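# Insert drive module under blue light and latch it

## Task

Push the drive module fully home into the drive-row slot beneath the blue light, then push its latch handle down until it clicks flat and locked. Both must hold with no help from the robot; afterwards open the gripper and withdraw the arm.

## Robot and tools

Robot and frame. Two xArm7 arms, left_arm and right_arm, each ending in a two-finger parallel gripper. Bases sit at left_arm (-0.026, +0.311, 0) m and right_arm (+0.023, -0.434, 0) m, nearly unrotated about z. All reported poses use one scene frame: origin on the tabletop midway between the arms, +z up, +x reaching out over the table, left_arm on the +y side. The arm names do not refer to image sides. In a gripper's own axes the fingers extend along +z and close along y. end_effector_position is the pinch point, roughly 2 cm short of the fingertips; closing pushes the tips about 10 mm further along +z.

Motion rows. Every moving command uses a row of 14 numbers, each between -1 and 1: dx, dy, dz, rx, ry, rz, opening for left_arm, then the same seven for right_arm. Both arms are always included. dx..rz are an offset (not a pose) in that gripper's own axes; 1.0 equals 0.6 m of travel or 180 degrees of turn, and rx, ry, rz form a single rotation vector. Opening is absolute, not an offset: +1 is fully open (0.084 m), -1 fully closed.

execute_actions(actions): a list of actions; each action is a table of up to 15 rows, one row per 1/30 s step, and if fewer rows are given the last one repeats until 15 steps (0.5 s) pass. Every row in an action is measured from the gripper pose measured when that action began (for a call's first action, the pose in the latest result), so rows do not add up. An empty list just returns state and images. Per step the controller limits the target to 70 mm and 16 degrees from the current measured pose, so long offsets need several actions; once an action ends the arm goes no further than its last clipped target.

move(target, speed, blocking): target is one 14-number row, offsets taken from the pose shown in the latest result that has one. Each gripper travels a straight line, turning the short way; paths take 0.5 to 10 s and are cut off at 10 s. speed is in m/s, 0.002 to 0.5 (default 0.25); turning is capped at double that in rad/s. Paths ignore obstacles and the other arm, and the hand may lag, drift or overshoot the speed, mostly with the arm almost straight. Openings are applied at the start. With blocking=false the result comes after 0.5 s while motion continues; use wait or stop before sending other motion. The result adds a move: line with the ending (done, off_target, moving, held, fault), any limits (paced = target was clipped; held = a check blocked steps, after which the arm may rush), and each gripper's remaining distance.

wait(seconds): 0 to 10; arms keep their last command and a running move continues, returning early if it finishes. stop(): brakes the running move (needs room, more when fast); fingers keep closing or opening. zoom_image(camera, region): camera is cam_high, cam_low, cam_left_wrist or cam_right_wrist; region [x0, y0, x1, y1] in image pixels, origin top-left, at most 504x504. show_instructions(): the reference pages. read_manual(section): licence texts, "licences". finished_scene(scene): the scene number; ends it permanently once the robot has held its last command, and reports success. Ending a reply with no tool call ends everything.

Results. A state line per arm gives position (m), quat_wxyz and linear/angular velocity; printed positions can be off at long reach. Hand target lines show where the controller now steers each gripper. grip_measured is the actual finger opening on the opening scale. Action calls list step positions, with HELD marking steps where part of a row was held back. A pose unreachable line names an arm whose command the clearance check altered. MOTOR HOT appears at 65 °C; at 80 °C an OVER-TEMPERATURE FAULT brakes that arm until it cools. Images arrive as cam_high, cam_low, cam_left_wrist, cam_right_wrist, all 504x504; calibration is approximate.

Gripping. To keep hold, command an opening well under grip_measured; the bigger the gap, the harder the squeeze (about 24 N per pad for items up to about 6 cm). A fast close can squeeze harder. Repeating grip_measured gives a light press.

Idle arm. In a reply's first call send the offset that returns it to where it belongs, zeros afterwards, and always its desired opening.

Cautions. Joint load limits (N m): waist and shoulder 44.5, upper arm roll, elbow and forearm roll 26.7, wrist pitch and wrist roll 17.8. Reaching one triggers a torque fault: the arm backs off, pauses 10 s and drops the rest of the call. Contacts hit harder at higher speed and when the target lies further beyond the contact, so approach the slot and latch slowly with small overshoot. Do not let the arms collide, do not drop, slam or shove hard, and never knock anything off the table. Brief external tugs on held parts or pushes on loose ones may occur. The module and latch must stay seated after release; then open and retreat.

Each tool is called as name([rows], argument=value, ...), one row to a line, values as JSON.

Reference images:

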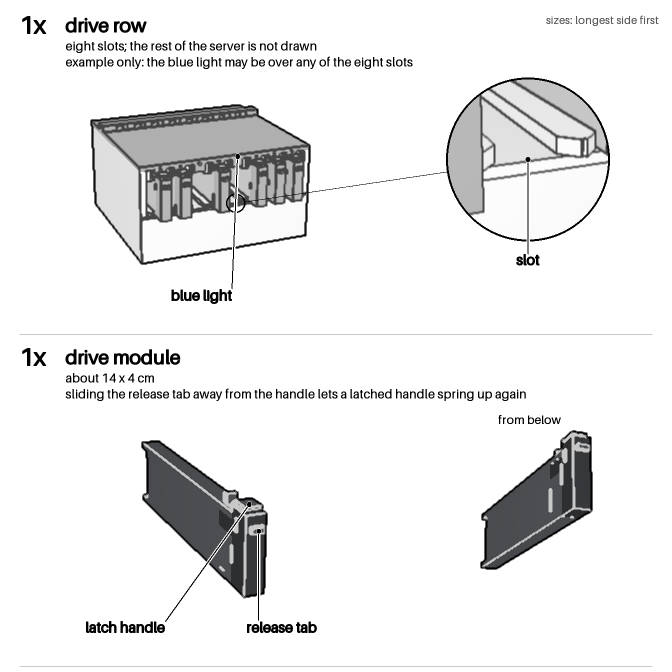

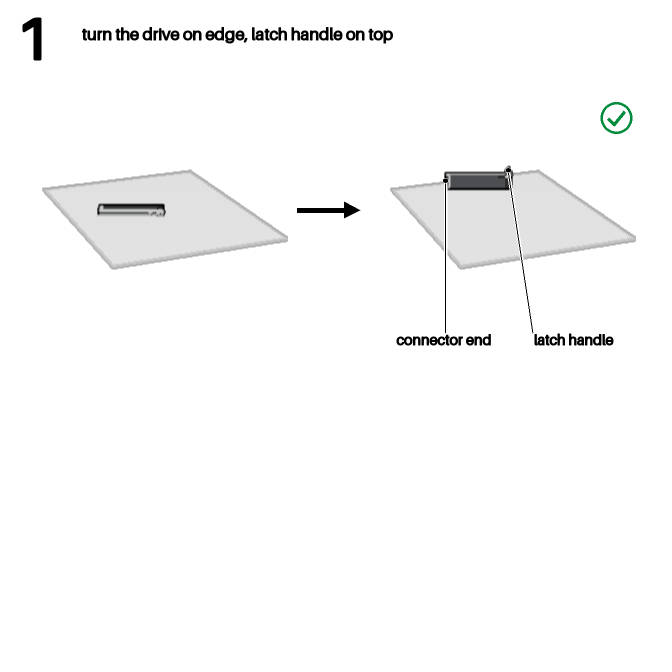

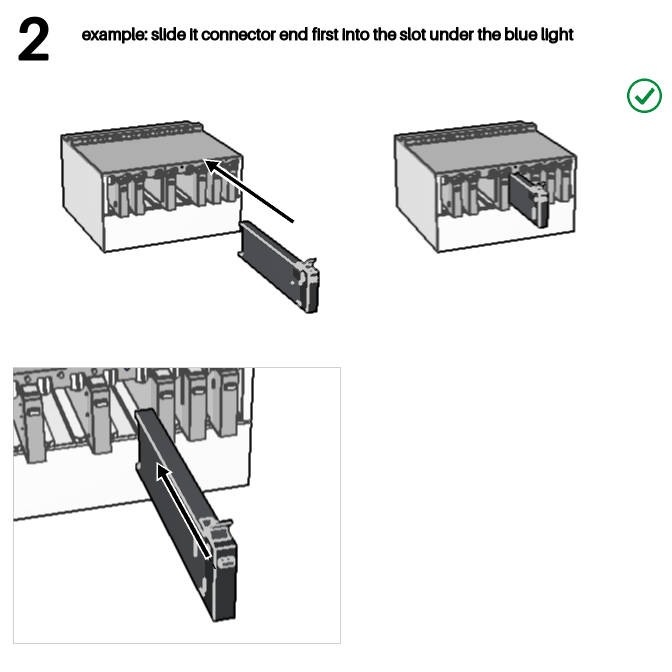

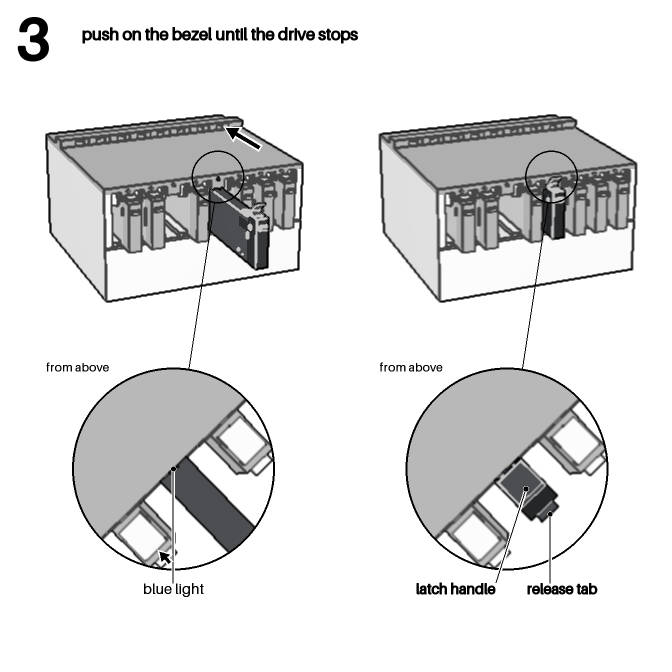

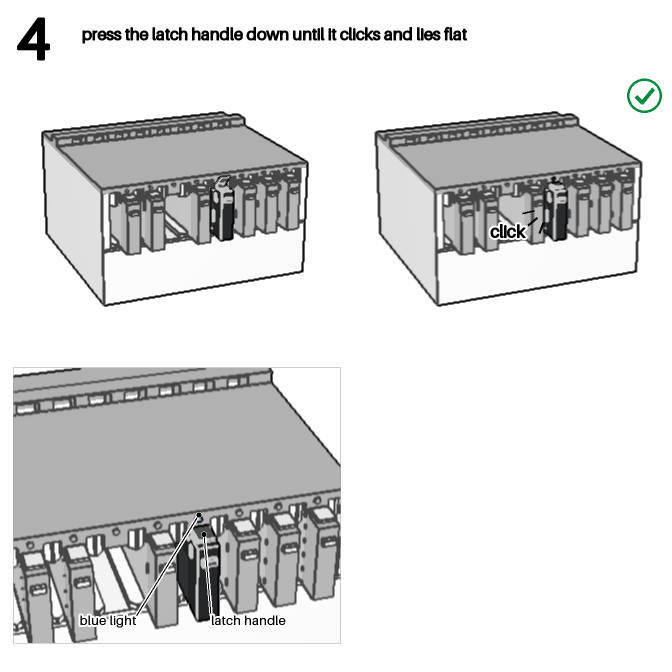

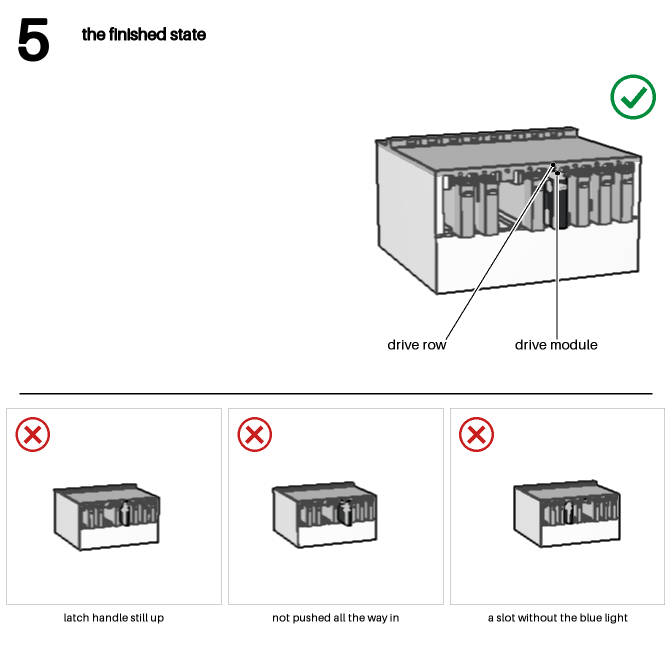

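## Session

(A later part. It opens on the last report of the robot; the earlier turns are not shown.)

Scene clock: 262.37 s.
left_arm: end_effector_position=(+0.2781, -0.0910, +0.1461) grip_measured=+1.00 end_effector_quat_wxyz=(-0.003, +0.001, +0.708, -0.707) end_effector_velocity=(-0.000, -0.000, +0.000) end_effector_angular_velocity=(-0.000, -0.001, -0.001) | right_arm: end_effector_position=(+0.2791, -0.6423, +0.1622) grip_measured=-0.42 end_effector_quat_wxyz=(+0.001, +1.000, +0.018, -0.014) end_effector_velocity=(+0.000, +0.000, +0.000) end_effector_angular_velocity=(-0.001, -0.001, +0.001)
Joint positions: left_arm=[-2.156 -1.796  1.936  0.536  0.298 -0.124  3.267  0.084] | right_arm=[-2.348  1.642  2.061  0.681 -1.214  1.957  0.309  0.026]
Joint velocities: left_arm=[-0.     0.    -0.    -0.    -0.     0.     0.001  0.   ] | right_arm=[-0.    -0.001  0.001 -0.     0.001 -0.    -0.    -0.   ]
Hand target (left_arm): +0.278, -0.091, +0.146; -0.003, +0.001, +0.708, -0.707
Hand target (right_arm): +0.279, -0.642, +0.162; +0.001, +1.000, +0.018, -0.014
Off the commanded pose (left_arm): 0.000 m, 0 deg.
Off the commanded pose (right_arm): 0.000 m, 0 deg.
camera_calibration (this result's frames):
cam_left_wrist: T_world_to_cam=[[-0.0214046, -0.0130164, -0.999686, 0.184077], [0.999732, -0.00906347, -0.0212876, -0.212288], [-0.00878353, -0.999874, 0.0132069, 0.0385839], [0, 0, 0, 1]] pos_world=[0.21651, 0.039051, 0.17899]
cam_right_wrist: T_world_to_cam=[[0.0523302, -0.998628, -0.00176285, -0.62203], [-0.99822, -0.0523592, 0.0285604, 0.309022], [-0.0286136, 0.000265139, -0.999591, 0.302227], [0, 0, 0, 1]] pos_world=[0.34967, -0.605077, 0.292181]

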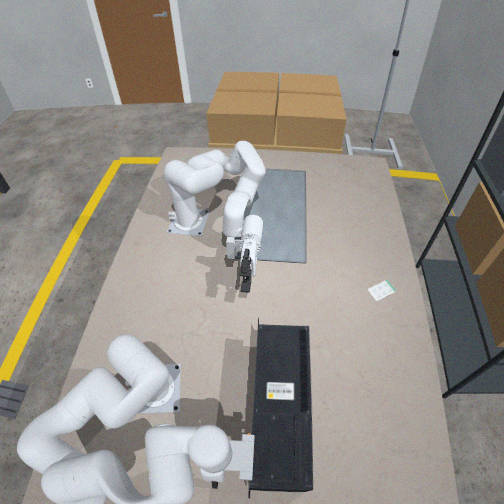

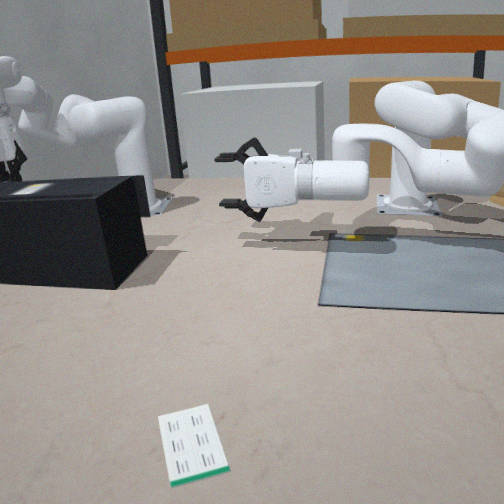

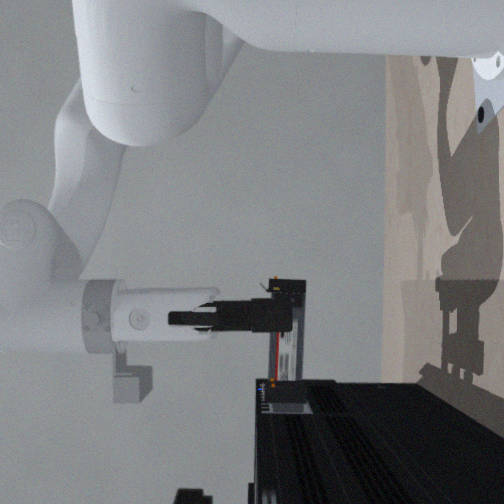

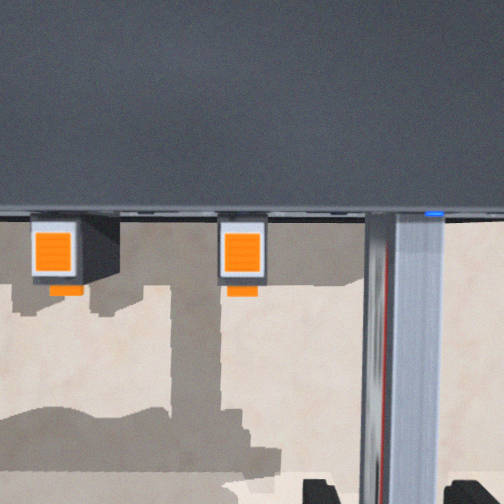

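move(target=[0,0,0,0,0,0,1, 0,0,0,0,0,0,-1], speed=0.02)

move(target=[0,0,0,0,0,0,1, 0.04,0,0.001,0,0,0,-1], speed=0.015)

Scene clock: 267.27 s.
left_arm: end_effector_position=(+0.2781, -0.0910, +0.1461) grip_measured=+1.00 end_effector_quat_wxyz=(-0.003, +0.001, +0.708, -0.707) end_effector_velocity=(+0.000, +0.000, -0.000) end_effector_angular_velocity=(+0.001, +0.000, +0.001) | right_arm: end_effector_position=(+0.2791, -0.6424, +0.1622) grip_measured=-0.79 end_effector_quat_wxyz=(+0.001, +1.000, +0.018, -0.014) end_effector_velocity=(-0.000, -0.001, +0.000) end_effector_angular_velocity=(-0.001, -0.000, -0.001)
Joint positions: left_arm=[-2.156 -1.796  1.936  0.536  0.298 -0.124  3.267  0.084] | right_arm=[-2.348  1.642  2.061  0.681 -1.214  1.957  0.309  0.009]
Joint velocities: left_arm=[ 0.     0.001 -0.     0.     0.001 -0.    -0.001 -0.   ] | right_arm=[-0.001 -0.001  0.001  0.001 -0.    -0.    -0.     0.   ]
Hand target (left_arm): +0.278, -0.091, +0.146; -0.003, +0.001, +0.708, -0.707
Hand target (right_arm): +0.279, -0.642, +0.162; +0.001, +1.000, +0.018, -0.014
Off the commanded pose (left_arm): 0.000 m, 0 deg.
Off the commanded pose (right_arm): 0.000 m, 0 deg.
move: done
camera_calibration (this result's frames):
cam_left_wrist: T_world_to_cam=[[-0.0214047, -0.0130162, -0.999686, 0.184077], [0.999732, -0.00906356, -0.0212876, -0.212288], [-0.00878363, -0.999874, 0.0132068, 0.0385839], [0, 0, 0, 1]] pos_world=[0.21651, 0.039051, 0.17899]
cam_right_wrist: T_world_to_cam=[[0.0521837, -0.998636, -0.00172024, -0.62205], [-0.998228, -0.0522116, 0.0285515, 0.309114], [-0.0286024, 0.000227266, -0.999591, 0.302209], [0, 0, 0, 1]] pos_world=[0.349671, -0.60513, 0.29219]

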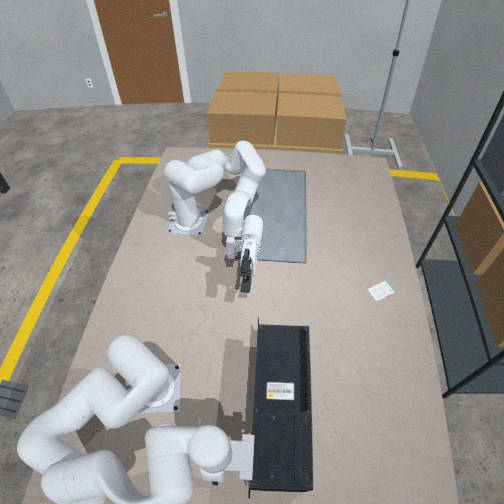

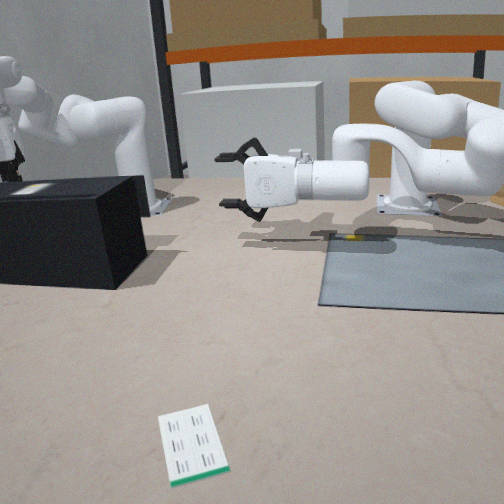

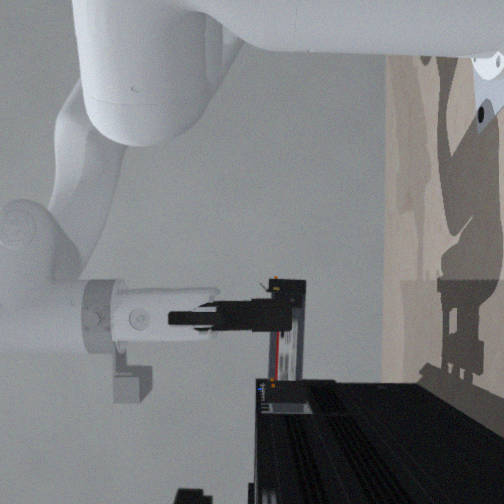

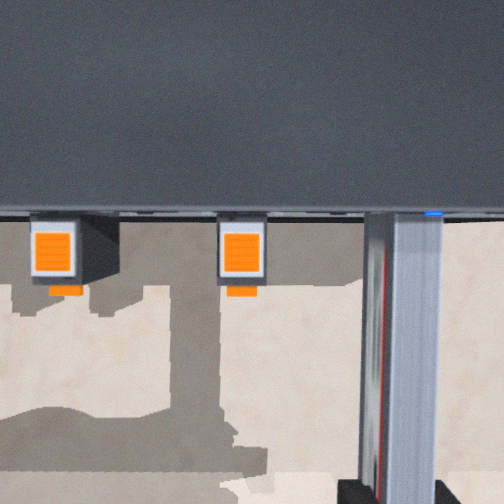

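Scene clock: 269.10 s.
left_arm: end_effector_position=(+0.2781, -0.0910, +0.1461) grip_measured=+1.00 end_effector_quat_wxyz=(-0.003, +0.001, +0.708, -0.707) end_effector_velocity=(+0.000, +0.000, +0.000) end_effector_angular_velocity=(-0.000, -0.003, +0.001) | right_arm: end_effector_position=(+0.3032, -0.6416, +0.1606) grip_measured=-0.79 end_effector_quat_wxyz=(+0.001, +1.000, +0.018, -0.015) end_effector_velocity=(-0.000, +0.000, -0.000) end_effector_angular_velocity=(+0.000, +0.001, +0.000)
Joint positions: left_arm=[-2.156 -1.796  1.936  0.536  0.298 -0.124  3.267  0.084] | right_arm=[-2.268  1.619  2.034  0.735 -1.24   1.941  0.334  0.009]
Joint velocities: left_arm=[ 0.     0.    -0.     0.     0.001  0.     0.001 -0.   ] | right_arm=[-0.    -0.001 -0.    -0.001  0.001 -0.001  0.     0.   ]
Hand target (left_arm): +0.278, -0.091, +0.146; -0.003, +0.001, +0.708, -0.707
Hand target (right_arm): +0.303, -0.642, +0.161; +0.001, +1.000, +0.018, -0.015
Off the commanded pose (left_arm): 0.000 m, 0 deg.
Off the commanded pose (right_arm): 0.000 m, 0 deg.
move: done
camera_calibration (this result's frames):
cam_left_wrist: T_world_to_cam=[[-0.0214048, -0.0130162, -0.999686, 0.184077], [0.999732, -0.00906373, -0.0212877, -0.212288], [-0.0087838, -0.999874, 0.0132067, 0.0385839], [0, 0, 0, 1]] pos_world=[0.21651, 0.0390509, 0.17899]
cam_right_wrist: T_world_to_cam=[[0.0517678, -0.998657, -0.00188611, -0.622389], [-0.998245, -0.0518006, 0.0287109, 0.333492], [-0.02877, 0.000396497, -0.999586, 0.301466], [0, 0, 0, 1]] pos_world=[0.3738, -0.604398, 0.290592]

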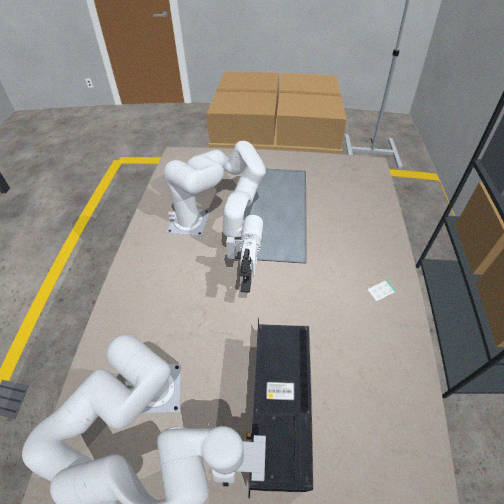

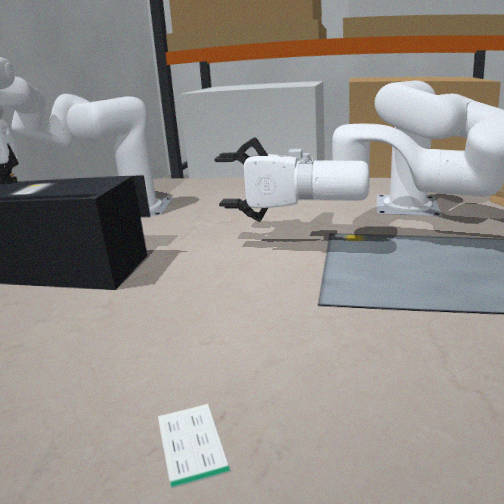

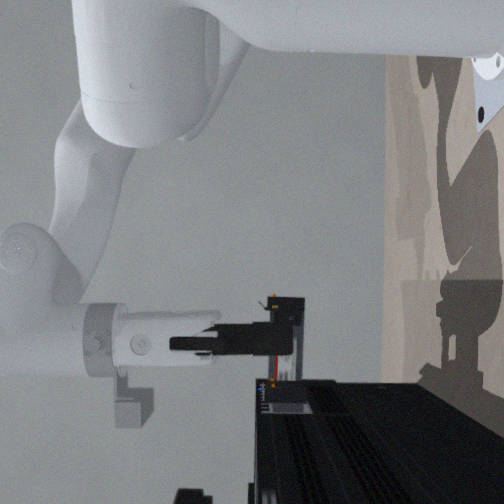

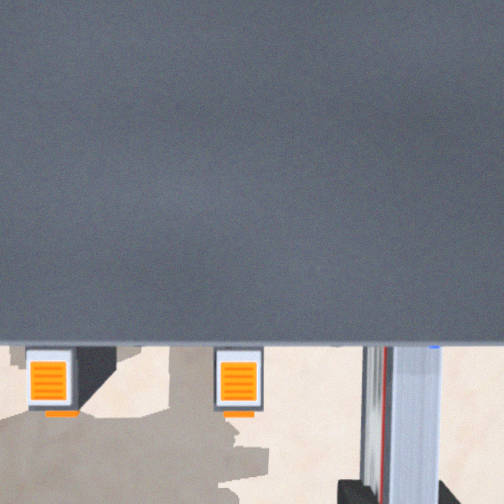

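move(target=[0,0,0,0,0,0,1, 0,0,0,0,0,0,-0.4], speed=0.05)

move(target=[0,0,0,0,0,0,1, 0,0,-0.09,0,0,0,-0.4], speed=0.08)

move(target=[0,0,0,0,0,0,1, -0.105,0,0,0,0,0,-1], speed=0.08)

move(target=[0,0,0,0,0,0,1, 0,0,0.085,0,0,0,-1], speed=0.05)

Scene clock: 274.60 s.
left_arm: end_effector_position=(+0.2781, -0.0910, +0.1461) grip_measured=+1.00 end_effector_quat_wxyz=(-0.003, +0.001, +0.708, -0.707) end_effector_velocity=(+0.000, -0.000, +0.001) end_effector_angular_velocity=(-0.000, -0.003, -0.001) | right_arm: end_effector_position=(+0.3032, -0.6416, +0.1606) grip_measured=-0.42 end_effector_quat_wxyz=(+0.001, +1.000, +0.018, -0.015) end_effector_velocity=(+0.000, -0.001, +0.000) end_effector_angular_velocity=(-0.002, -0.002, -0.001)
Joint positions: left_arm=[-2.156 -1.796  1.936  0.536  0.298 -0.124  3.267  0.084] | right_arm=[-2.267  1.62   2.034  0.735 -1.24   1.941  0.334  0.026]
Joint velocities: left_arm=[-0.     0.001 -0.001  0.     0.002  0.001 -0.    -0.   ] | right_arm=[ 0.    -0.001  0.001  0.    -0.002 -0.001 -0.    -0.   ]
Hand target (left_arm): +0.278, -0.091, +0.146; -0.003, +0.001, +0.708, -0.707
Hand target (right_arm): +0.303, -0.642, +0.161; +0.001, +1.000, +0.018, -0.015
Off the commanded pose (left_arm): 0.000 m, 0 deg.
Off the commanded pose (right_arm): 0.000 m, 0 deg.
move: done
camera_calibration (this result's frames):
cam_left_wrist: T_world_to_cam=[[-0.021405, -0.0130161, -0.999686, 0.184077], [0.999732, -0.00906372, -0.021288, -0.212288], [-0.00878379, -0.999874, 0.0132067, 0.0385839], [0, 0, 0, 1]] pos_world=[0.21651, 0.0390509, 0.17899]
cam_right_wrist: T_world_to_cam=[[0.0517777, -0.998657, -0.00187914, -0.62239], [-0.998243, -0.0518103, 0.0287413, 0.333471], [-0.0288001, 0.000387683, -0.999585, 0.301466], [0, 0, 0, 1]] pos_world=[0.373793, -0.604394, 0.290587]

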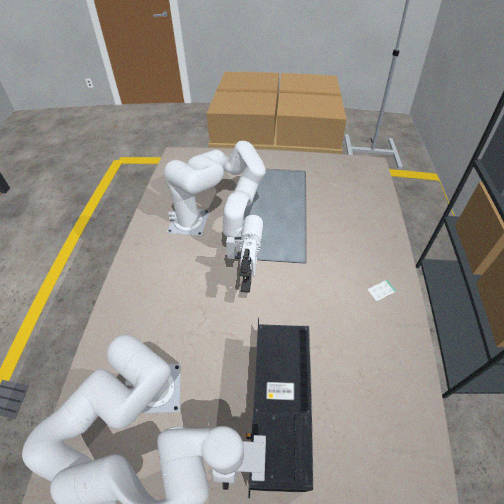

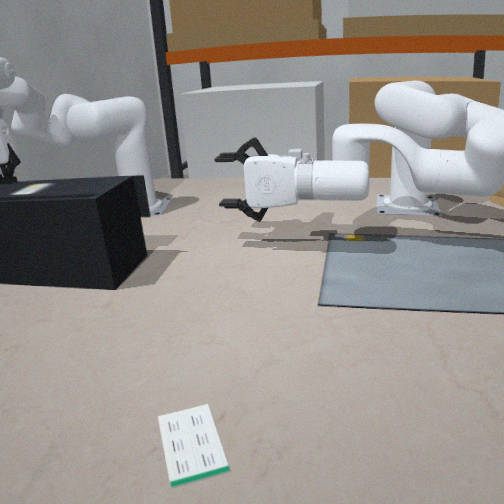

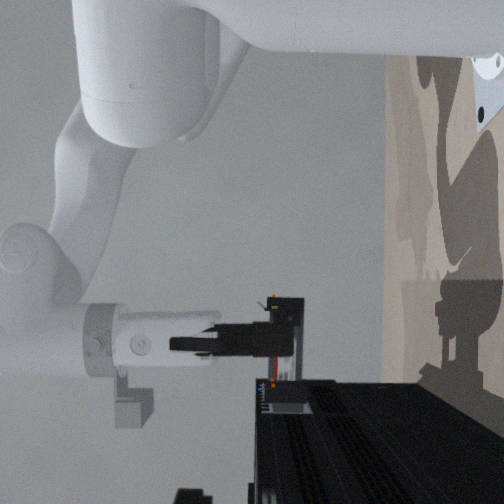

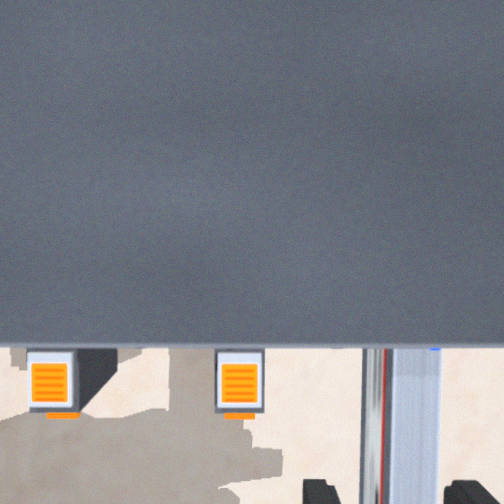

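Scene clock: 275.60 s.
left_arm: end_effector_position=(+0.2781, -0.0910, +0.1461) grip_measured=+1.00 end_effector_quat_wxyz=(-0.003, +0.001, +0.708, -0.707) end_effector_velocity=(-0.000, +0.000, -0.000) end_effector_angular_velocity=(+0.001, -0.003, -0.000) | right_arm: end_effector_position=(+0.3047, -0.6416, +0.2143) grip_measured=-0.42 end_effector_quat_wxyz=(+0.001, +1.000, +0.018, -0.015) end_effector_velocity=(-0.000, -0.001, +0.001) end_effector_angular_velocity=(+0.000, -0.001, -0.003)
Joint positions: left_arm=[-2.156 -1.796  1.936  0.536  0.298 -0.124  3.267  0.084] | right_arm=[-2.212  1.536  2.151  0.837 -1.122  1.994  0.343  0.026]
Joint velocities: left_arm=[-0.     0.002  0.     0.     0.001  0.     0.001 -0.   ] | right_arm=[-0.001  0.     0.001  0.001  0.     0.     0.001 -0.   ]
Hand target (left_arm): +0.278, -0.091, +0.146; -0.003, +0.001, +0.708, -0.707
Hand target (right_arm): +0.305, -0.642, +0.215; +0.001, +1.000, +0.018, -0.015
Off the commanded pose (left_arm): 0.000 m, 0 deg.
Off the commanded pose (right_arm): 0.000 m, 0 deg.
move: done
camera_calibration (this result's frames):
cam_left_wrist: T_world_to_cam=[[-0.0214048, -0.0130162, -0.999686, 0.184077], [0.999732, -0.00906375, -0.0212878, -0.212288], [-0.00878382, -0.999874, 0.0132067, 0.0385839], [0, 0, 0, 1]] pos_world=[0.21651, 0.0390509, 0.17899]
cam_right_wrist: T_world_to_cam=[[0.0514761, -0.998672, -0.00217868, -0.622219], [-0.998241, -0.0515179, 0.0293386, 0.333493], [-0.0294119, 0.000664608, -0.999567, 0.355556], [0, 0, 0, 1]] pos_world=[0.375394, -0.604448, 0.344262]

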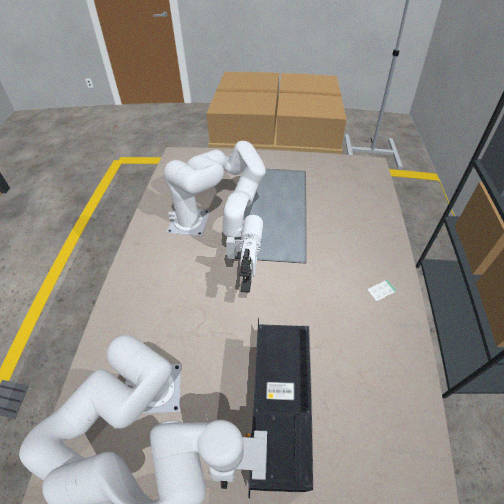

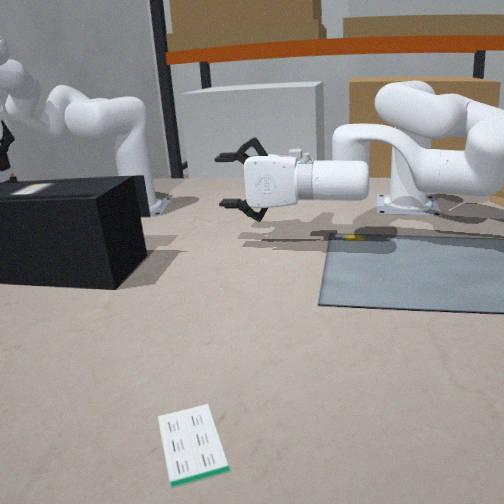

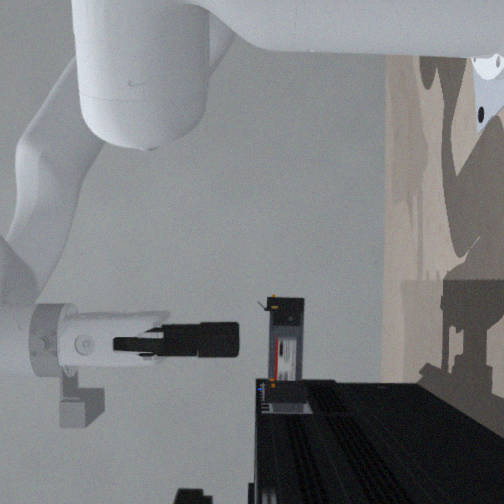

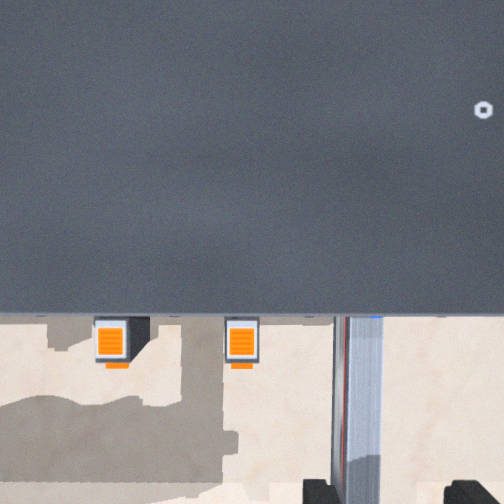

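Scene clock: 276.70 s.
left_arm: end_effector_position=(+0.2781, -0.0910, +0.1461) grip_measured=+1.00 end_effector_quat_wxyz=(-0.003, +0.001, +0.708, -0.707) end_effector_velocity=(+0.000, +0.000, -0.000) end_effector_angular_velocity=(+0.001, -0.002, -0.000) | right_arm: end_effector_position=(+0.2419, -0.6437, +0.2164) grip_measured=-1.00 end_effector_quat_wxyz=(+0.001, +1.000, +0.018, -0.015) end_effector_velocity=(+0.000, +0.001, +0.000) end_effector_angular_velocity=(-0.001, +0.001, +0.003)
Joint positions: left_arm=[-2.156 -1.796  1.936  0.536  0.298 -0.124  3.267  0.084] | right_arm=[-2.387  1.632  2.241  0.714 -1.061  2.068  0.293  0.   ]
Joint velocities: left_arm=[-0.     0.001 -0.     0.     0.001 -0.     0.     0.   ] | right_arm=[ 0.002 -0.001  0.001 -0.     0.001  0.    -0.     0.   ]
Hand target (left_arm): +0.278, -0.091, +0.146; -0.003, +0.001, +0.708, -0.707
Hand target (right_arm): +0.242, -0.644, +0.216; +0.001, +1.000, +0.018, -0.015
Off the commanded pose (left_arm): 0.000 m, 0 deg.
Off the commanded pose (right_arm): 0.000 m, 0 deg.
move: done
camera_calibration (this result's frames):
cam_left_wrist: T_world_to_cam=[[-0.0214051, -0.0130163, -0.999686, 0.184077], [0.999732, -0.00906377, -0.0212881, -0.212288], [-0.00878383, -0.999874, 0.0132068, 0.0385839], [0, 0, 0, 1]] pos_world=[0.21651, 0.0390509, 0.17899]
cam_right_wrist: T_world_to_cam=[[0.0519653, -0.998646, -0.00244991, -0.621165], [-0.99823, -0.0520144, 0.0288382, 0.270455], [-0.0289266, 0.000946982, -0.999581, 0.355809], [0, 0, 0, 1]] pos_world=[0.312547, -0.606593, 0.346339]

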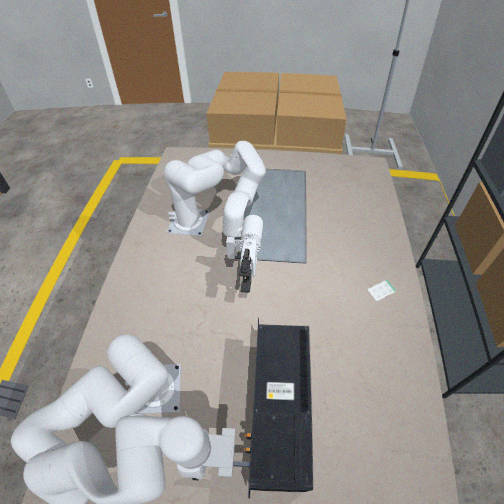

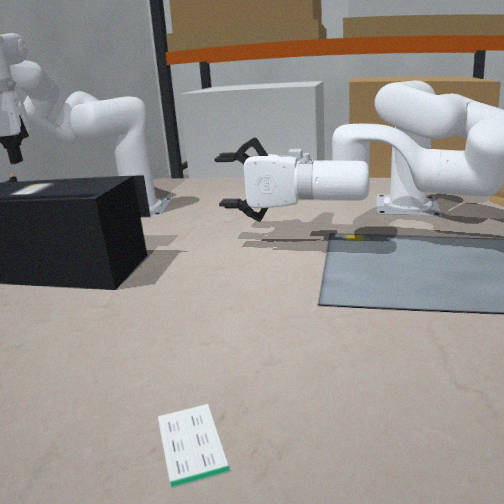

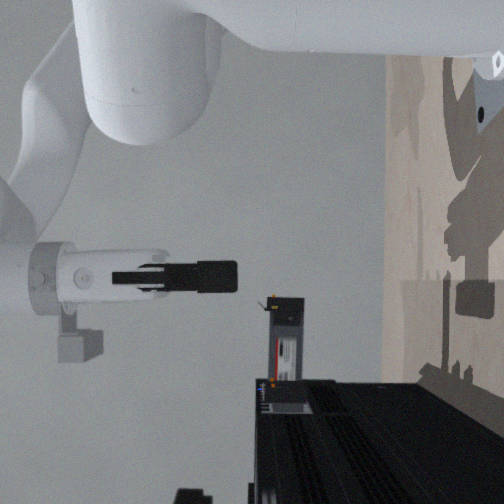

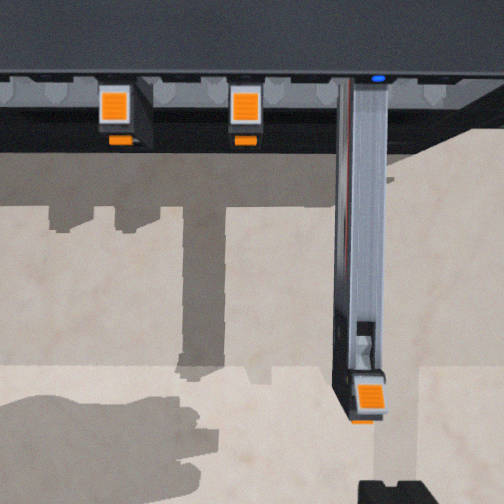

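Scene clock: 278.00 s.
left_arm: end_effector_position=(+0.2781, -0.0910, +0.1461) grip_measured=+1.00 end_effector_quat_wxyz=(-0.003, +0.001, +0.708, -0.707) end_effector_velocity=(+0.000, +0.000, +0.000) end_effector_angular_velocity=(+0.001, -0.000, -0.000) | right_arm: end_effector_position=(+0.2405, -0.6438, +0.1656) grip_measured=-1.00 end_effector_quat_wxyz=(+0.001, +1.000, +0.018, -0.014) end_effector_velocity=(+0.000, -0.000, +0.000) end_effector_angular_velocity=(-0.003, -0.002, +0.001)
Joint positions: left_arm=[-2.156 -1.796  1.936  0.536  0.298 -0.124  3.267  0.084] | right_arm=[-2.45   1.727  2.12   0.609 -1.186  2.035  0.274  0.   ]
Joint velocities: left_arm=[ 0.     0.001 -0.    -0.    -0.001  0.001 -0.     0.   ] | right_arm=[ 0.    -0.001  0.002 -0.001 -0.001 -0.001 -0.     0.   ]
Hand target (left_arm): +0.278, -0.091, +0.146; -0.003, +0.001, +0.708, -0.707
Hand target (right_arm): +0.240, -0.644, +0.165; +0.001, +1.000, +0.018, -0.015
Off the commanded pose (left_arm): 0.000 m, 0 deg.
Off the commanded pose (right_arm): 0.000 m, 0 deg.
move: done
camera_calibration (this result's frames):
cam_left_wrist: T_world_to_cam=[[-0.0214052, -0.0130164, -0.999686, 0.184077], [0.999732, -0.00906388, -0.0212882, -0.212287], [-0.00878394, -0.999874, 0.0132069, 0.0385839], [0, 0, 0, 1]] pos_world=[0.21651, 0.0390509, 0.17899]
cam_right_wrist: T_world_to_cam=[[0.0522204, -0.998633, -0.0022207, -0.621314], [-0.998227, -0.0522625, 0.028472, 0.270376], [-0.0285491, 0.000729945, -0.999592, 0.304743], [0, 0, 0, 1]] pos_world=[0.311042, -0.606556, 0.295541]

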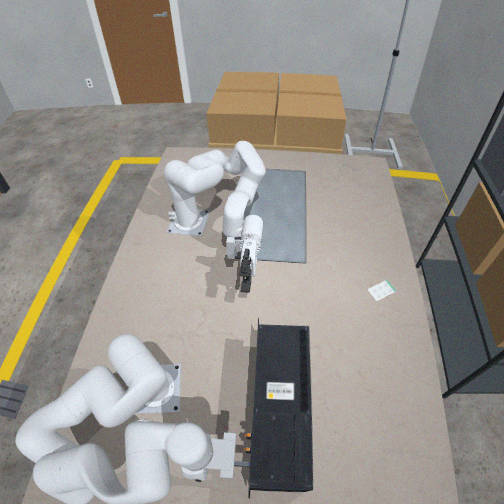

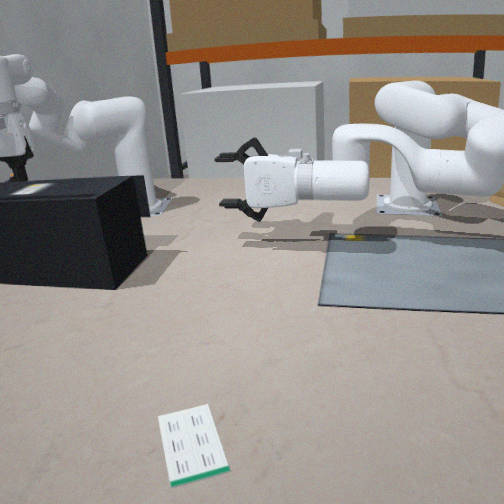

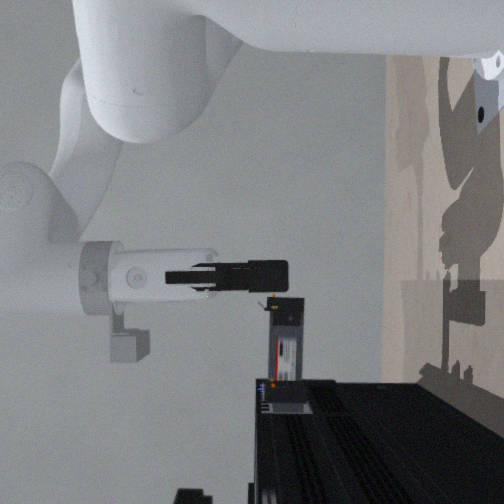

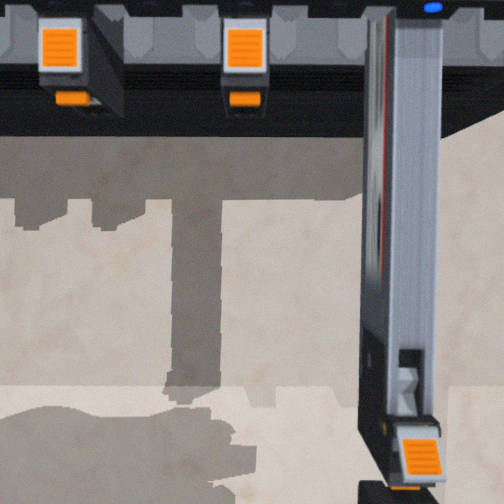

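move(target=[0,0,0,0,0,0,1, 0.11,0,0.008,0,0,0,-1], speed=0.02)

zoom_image(camera="cam_left_wrist", region=[200,280,340,440])

Scene clock: 286.70 s.
left_arm: end_effector_position=(+0.2781, -0.0910, +0.1461) grip_measured=+1.00 end_effector_quat_wxyz=(-0.003, +0.001, +0.708, -0.707) end_effector_velocity=(-0.000, -0.000, +0.000) end_effector_angular_velocity=(-0.000, +0.000, -0.000) | right_arm: end_effector_position=(+0.3061, -0.6414, +0.1585) grip_measured=-1.00 end_effector_quat_wxyz=(+0.001, +1.000, +0.018, -0.015) end_effector_velocity=(-0.001, -0.000, -0.000) end_effector_angular_velocity=(+0.002, +0.002, -0.002)
Joint positions: left_arm=[-2.156 -1.796  1.936  0.536  0.298 -0.124  3.267  0.084] | right_arm=[-2.247  1.643  2.034  0.741 -1.258  1.961  0.344  0.   ]
Joint velocities: left_arm=[-0.    -0.    -0.     0.     0.001  0.    -0.001  0.   ] | right_arm=[-0.002 -0.    -0.002  0.     0.001 -0.     0.001  0.   ]
Hand target (left_arm): +0.278, -0.091, +0.146; -0.003, +0.001, +0.708, -0.707
Hand target (right_arm): +0.306, -0.641, +0.159; +0.001, +1.000, +0.018, -0.015
Off the commanded pose (left_arm): 0.000 m, 0 deg.
Off the commanded pose (right_arm): 0.000 m, 0 deg.
move: done
camera_calibration (this result's frames):
cam_left_wrist: T_world_to_cam=[[-0.0214049, -0.0130165, -0.999686, 0.184077], [0.999732, -0.00906387, -0.0212879, -0.212288], [-0.00878393, -0.999874, 0.013207, 0.0385839], [0, 0, 0, 1]] pos_world=[0.21651, 0.0390509, 0.17899]
cam_right_wrist: T_world_to_cam=[[0.052124, -0.998639, -0.00201663, -0.622385], [-0.998209, -0.0521607, 0.0292847, 0.336182], [-0.0293501, 0.00048658, -0.999569, 0.299686], [0, 0, 0, 1]] pos_world=[0.376817, -0.604148, 0.288457]

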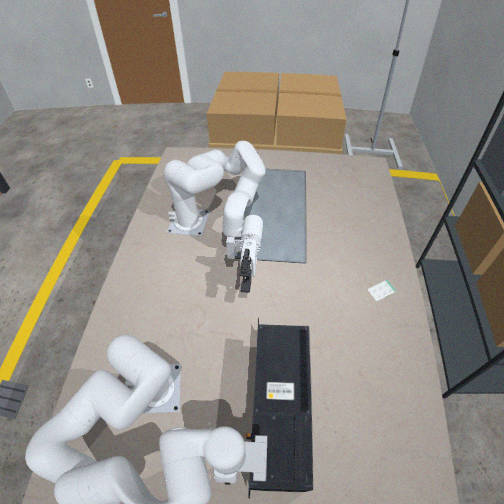

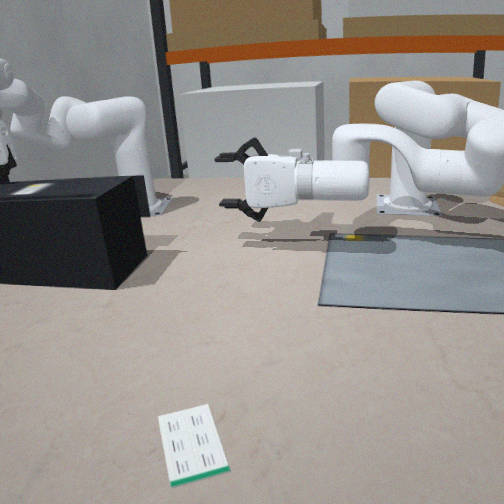

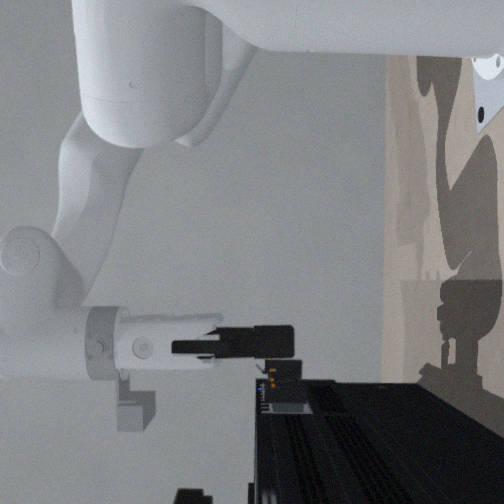

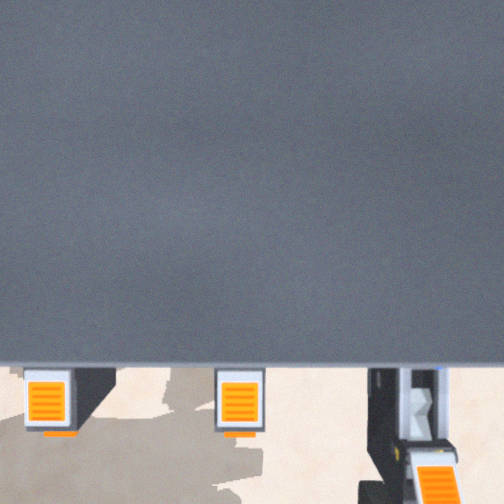

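Region (200, 280, 340, 440) of cam_left_wrist's 504x504 image, scaled by 3.150, with more detail than that image has; it fills the left 441 columns of this view, and the rest is white.

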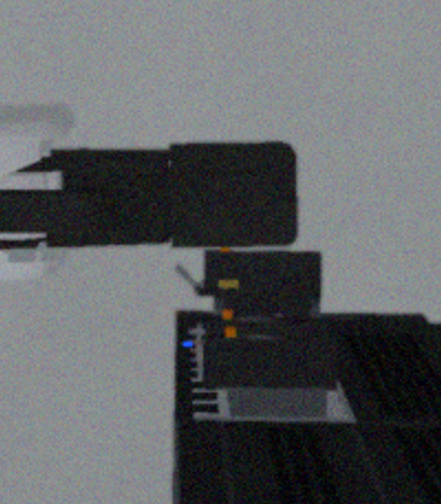

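move(target=[0,0,0,0,0,0,1, 0.04,0,0,0,0,0,-1], speed=0.012)

zoom_image(camera="cam_left_wrist", region=[200,280,340,440])

Scene clock: 292.73 s.
left_arm: end_effector_position=(+0.2781, -0.0910, +0.1461) grip_measured=+1.00 end_effector_quat_wxyz=(-0.003, +0.001, +0.708, -0.707) end_effector_velocity=(-0.000, -0.000, -0.000) end_effector_angular_velocity=(+0.000, +0.001, -0.001) | right_arm: end_effector_position=(+0.3253, -0.6413, +0.1562) grip_measured=-1.00 end_effector_quat_wxyz=(+0.004, +1.000, +0.019, -0.024) end_effector_velocity=(+0.000, -0.001, +0.002) end_effector_angular_velocity=(+0.001, -0.001, -0.002)
Joint positions: left_arm=[-2.156 -1.796  1.936  0.536  0.298 -0.124  3.267  0.084] | right_arm=[-2.162  1.634  2.015  0.799 -1.285  1.978  0.366  0.   ]
Joint velocities: left_arm=[-0.001  0.     0.    -0.     0.     0.    -0.001 -0.   ] | right_arm=[ 0.034  0.065  0.028  0.01  -0.028  0.068  0.017  0.   ]
Hand target (left_arm): +0.278, -0.091, +0.146; -0.003, +0.001, +0.708, -0.707
Hand target (right_arm): +0.330, -0.640, +0.158; +0.001, +1.000, +0.018, -0.015
Off the commanded pose (left_arm): 0.000 m, 0 deg.
Off the commanded pose (right_arm): 0.005 m, 1 deg.
move: off_target (right_arm)
camera_calibration (this result's frames):
cam_left_wrist: T_world_to_cam=[[-0.0214049, -0.0130166, -0.999686, 0.184077], [0.999732, -0.00906385, -0.0212879, -0.212288], [-0.00878391, -0.999874, 0.0132072, 0.0385838], [0, 0, 0, 1]] pos_world=[0.21651, 0.0390509, 0.17899]
cam_right_wrist: T_world_to_cam=[[0.0544325, -0.998513, 0.0030344, -0.624828], [-0.997371, -0.0542242, 0.0480658, 0.350881], [-0.0478297, -0.00564276, -0.99884, 0.299844], [0, 0, 0, 1]] pos_world=[0.398311, -0.60318, 0.284526]

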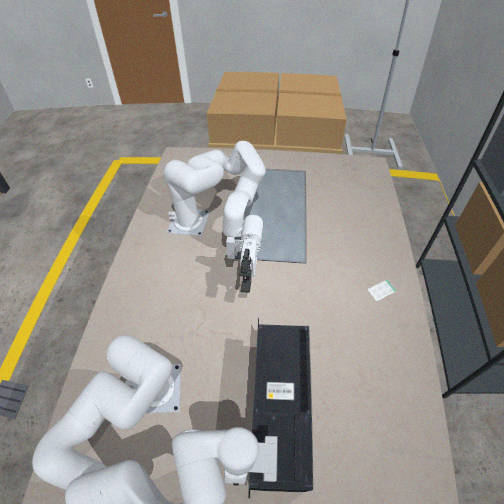

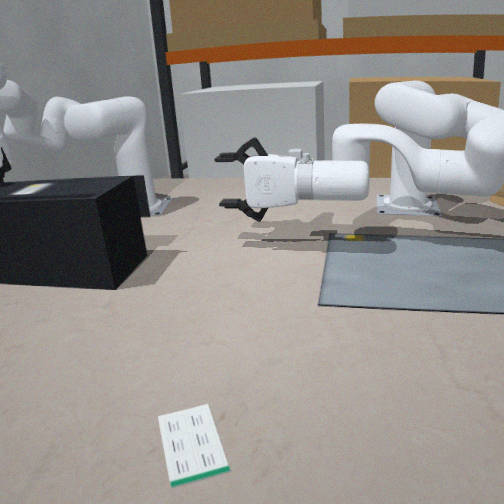

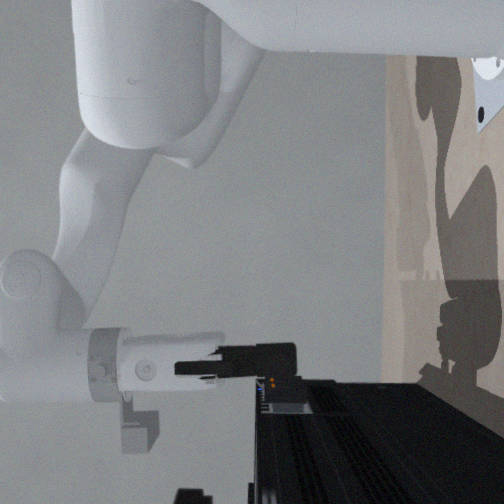

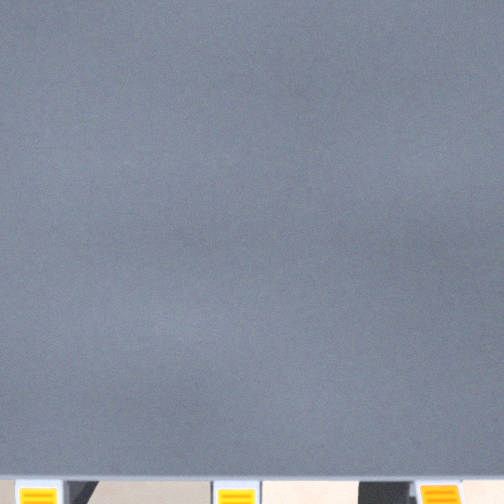

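Region (200, 280, 340, 440) of cam_left_wrist's 504x504 image, scaled by 3.150, with more detail than that image has; it fills the left 441 columns of this view, and the rest is white.

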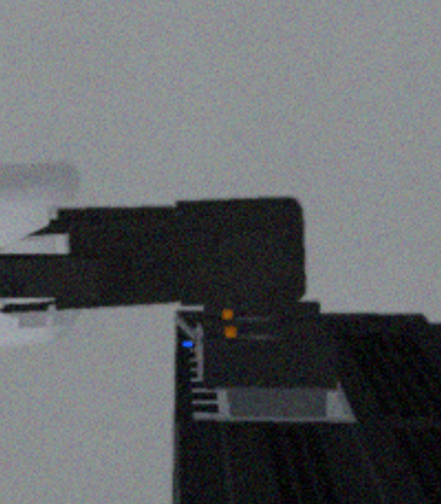

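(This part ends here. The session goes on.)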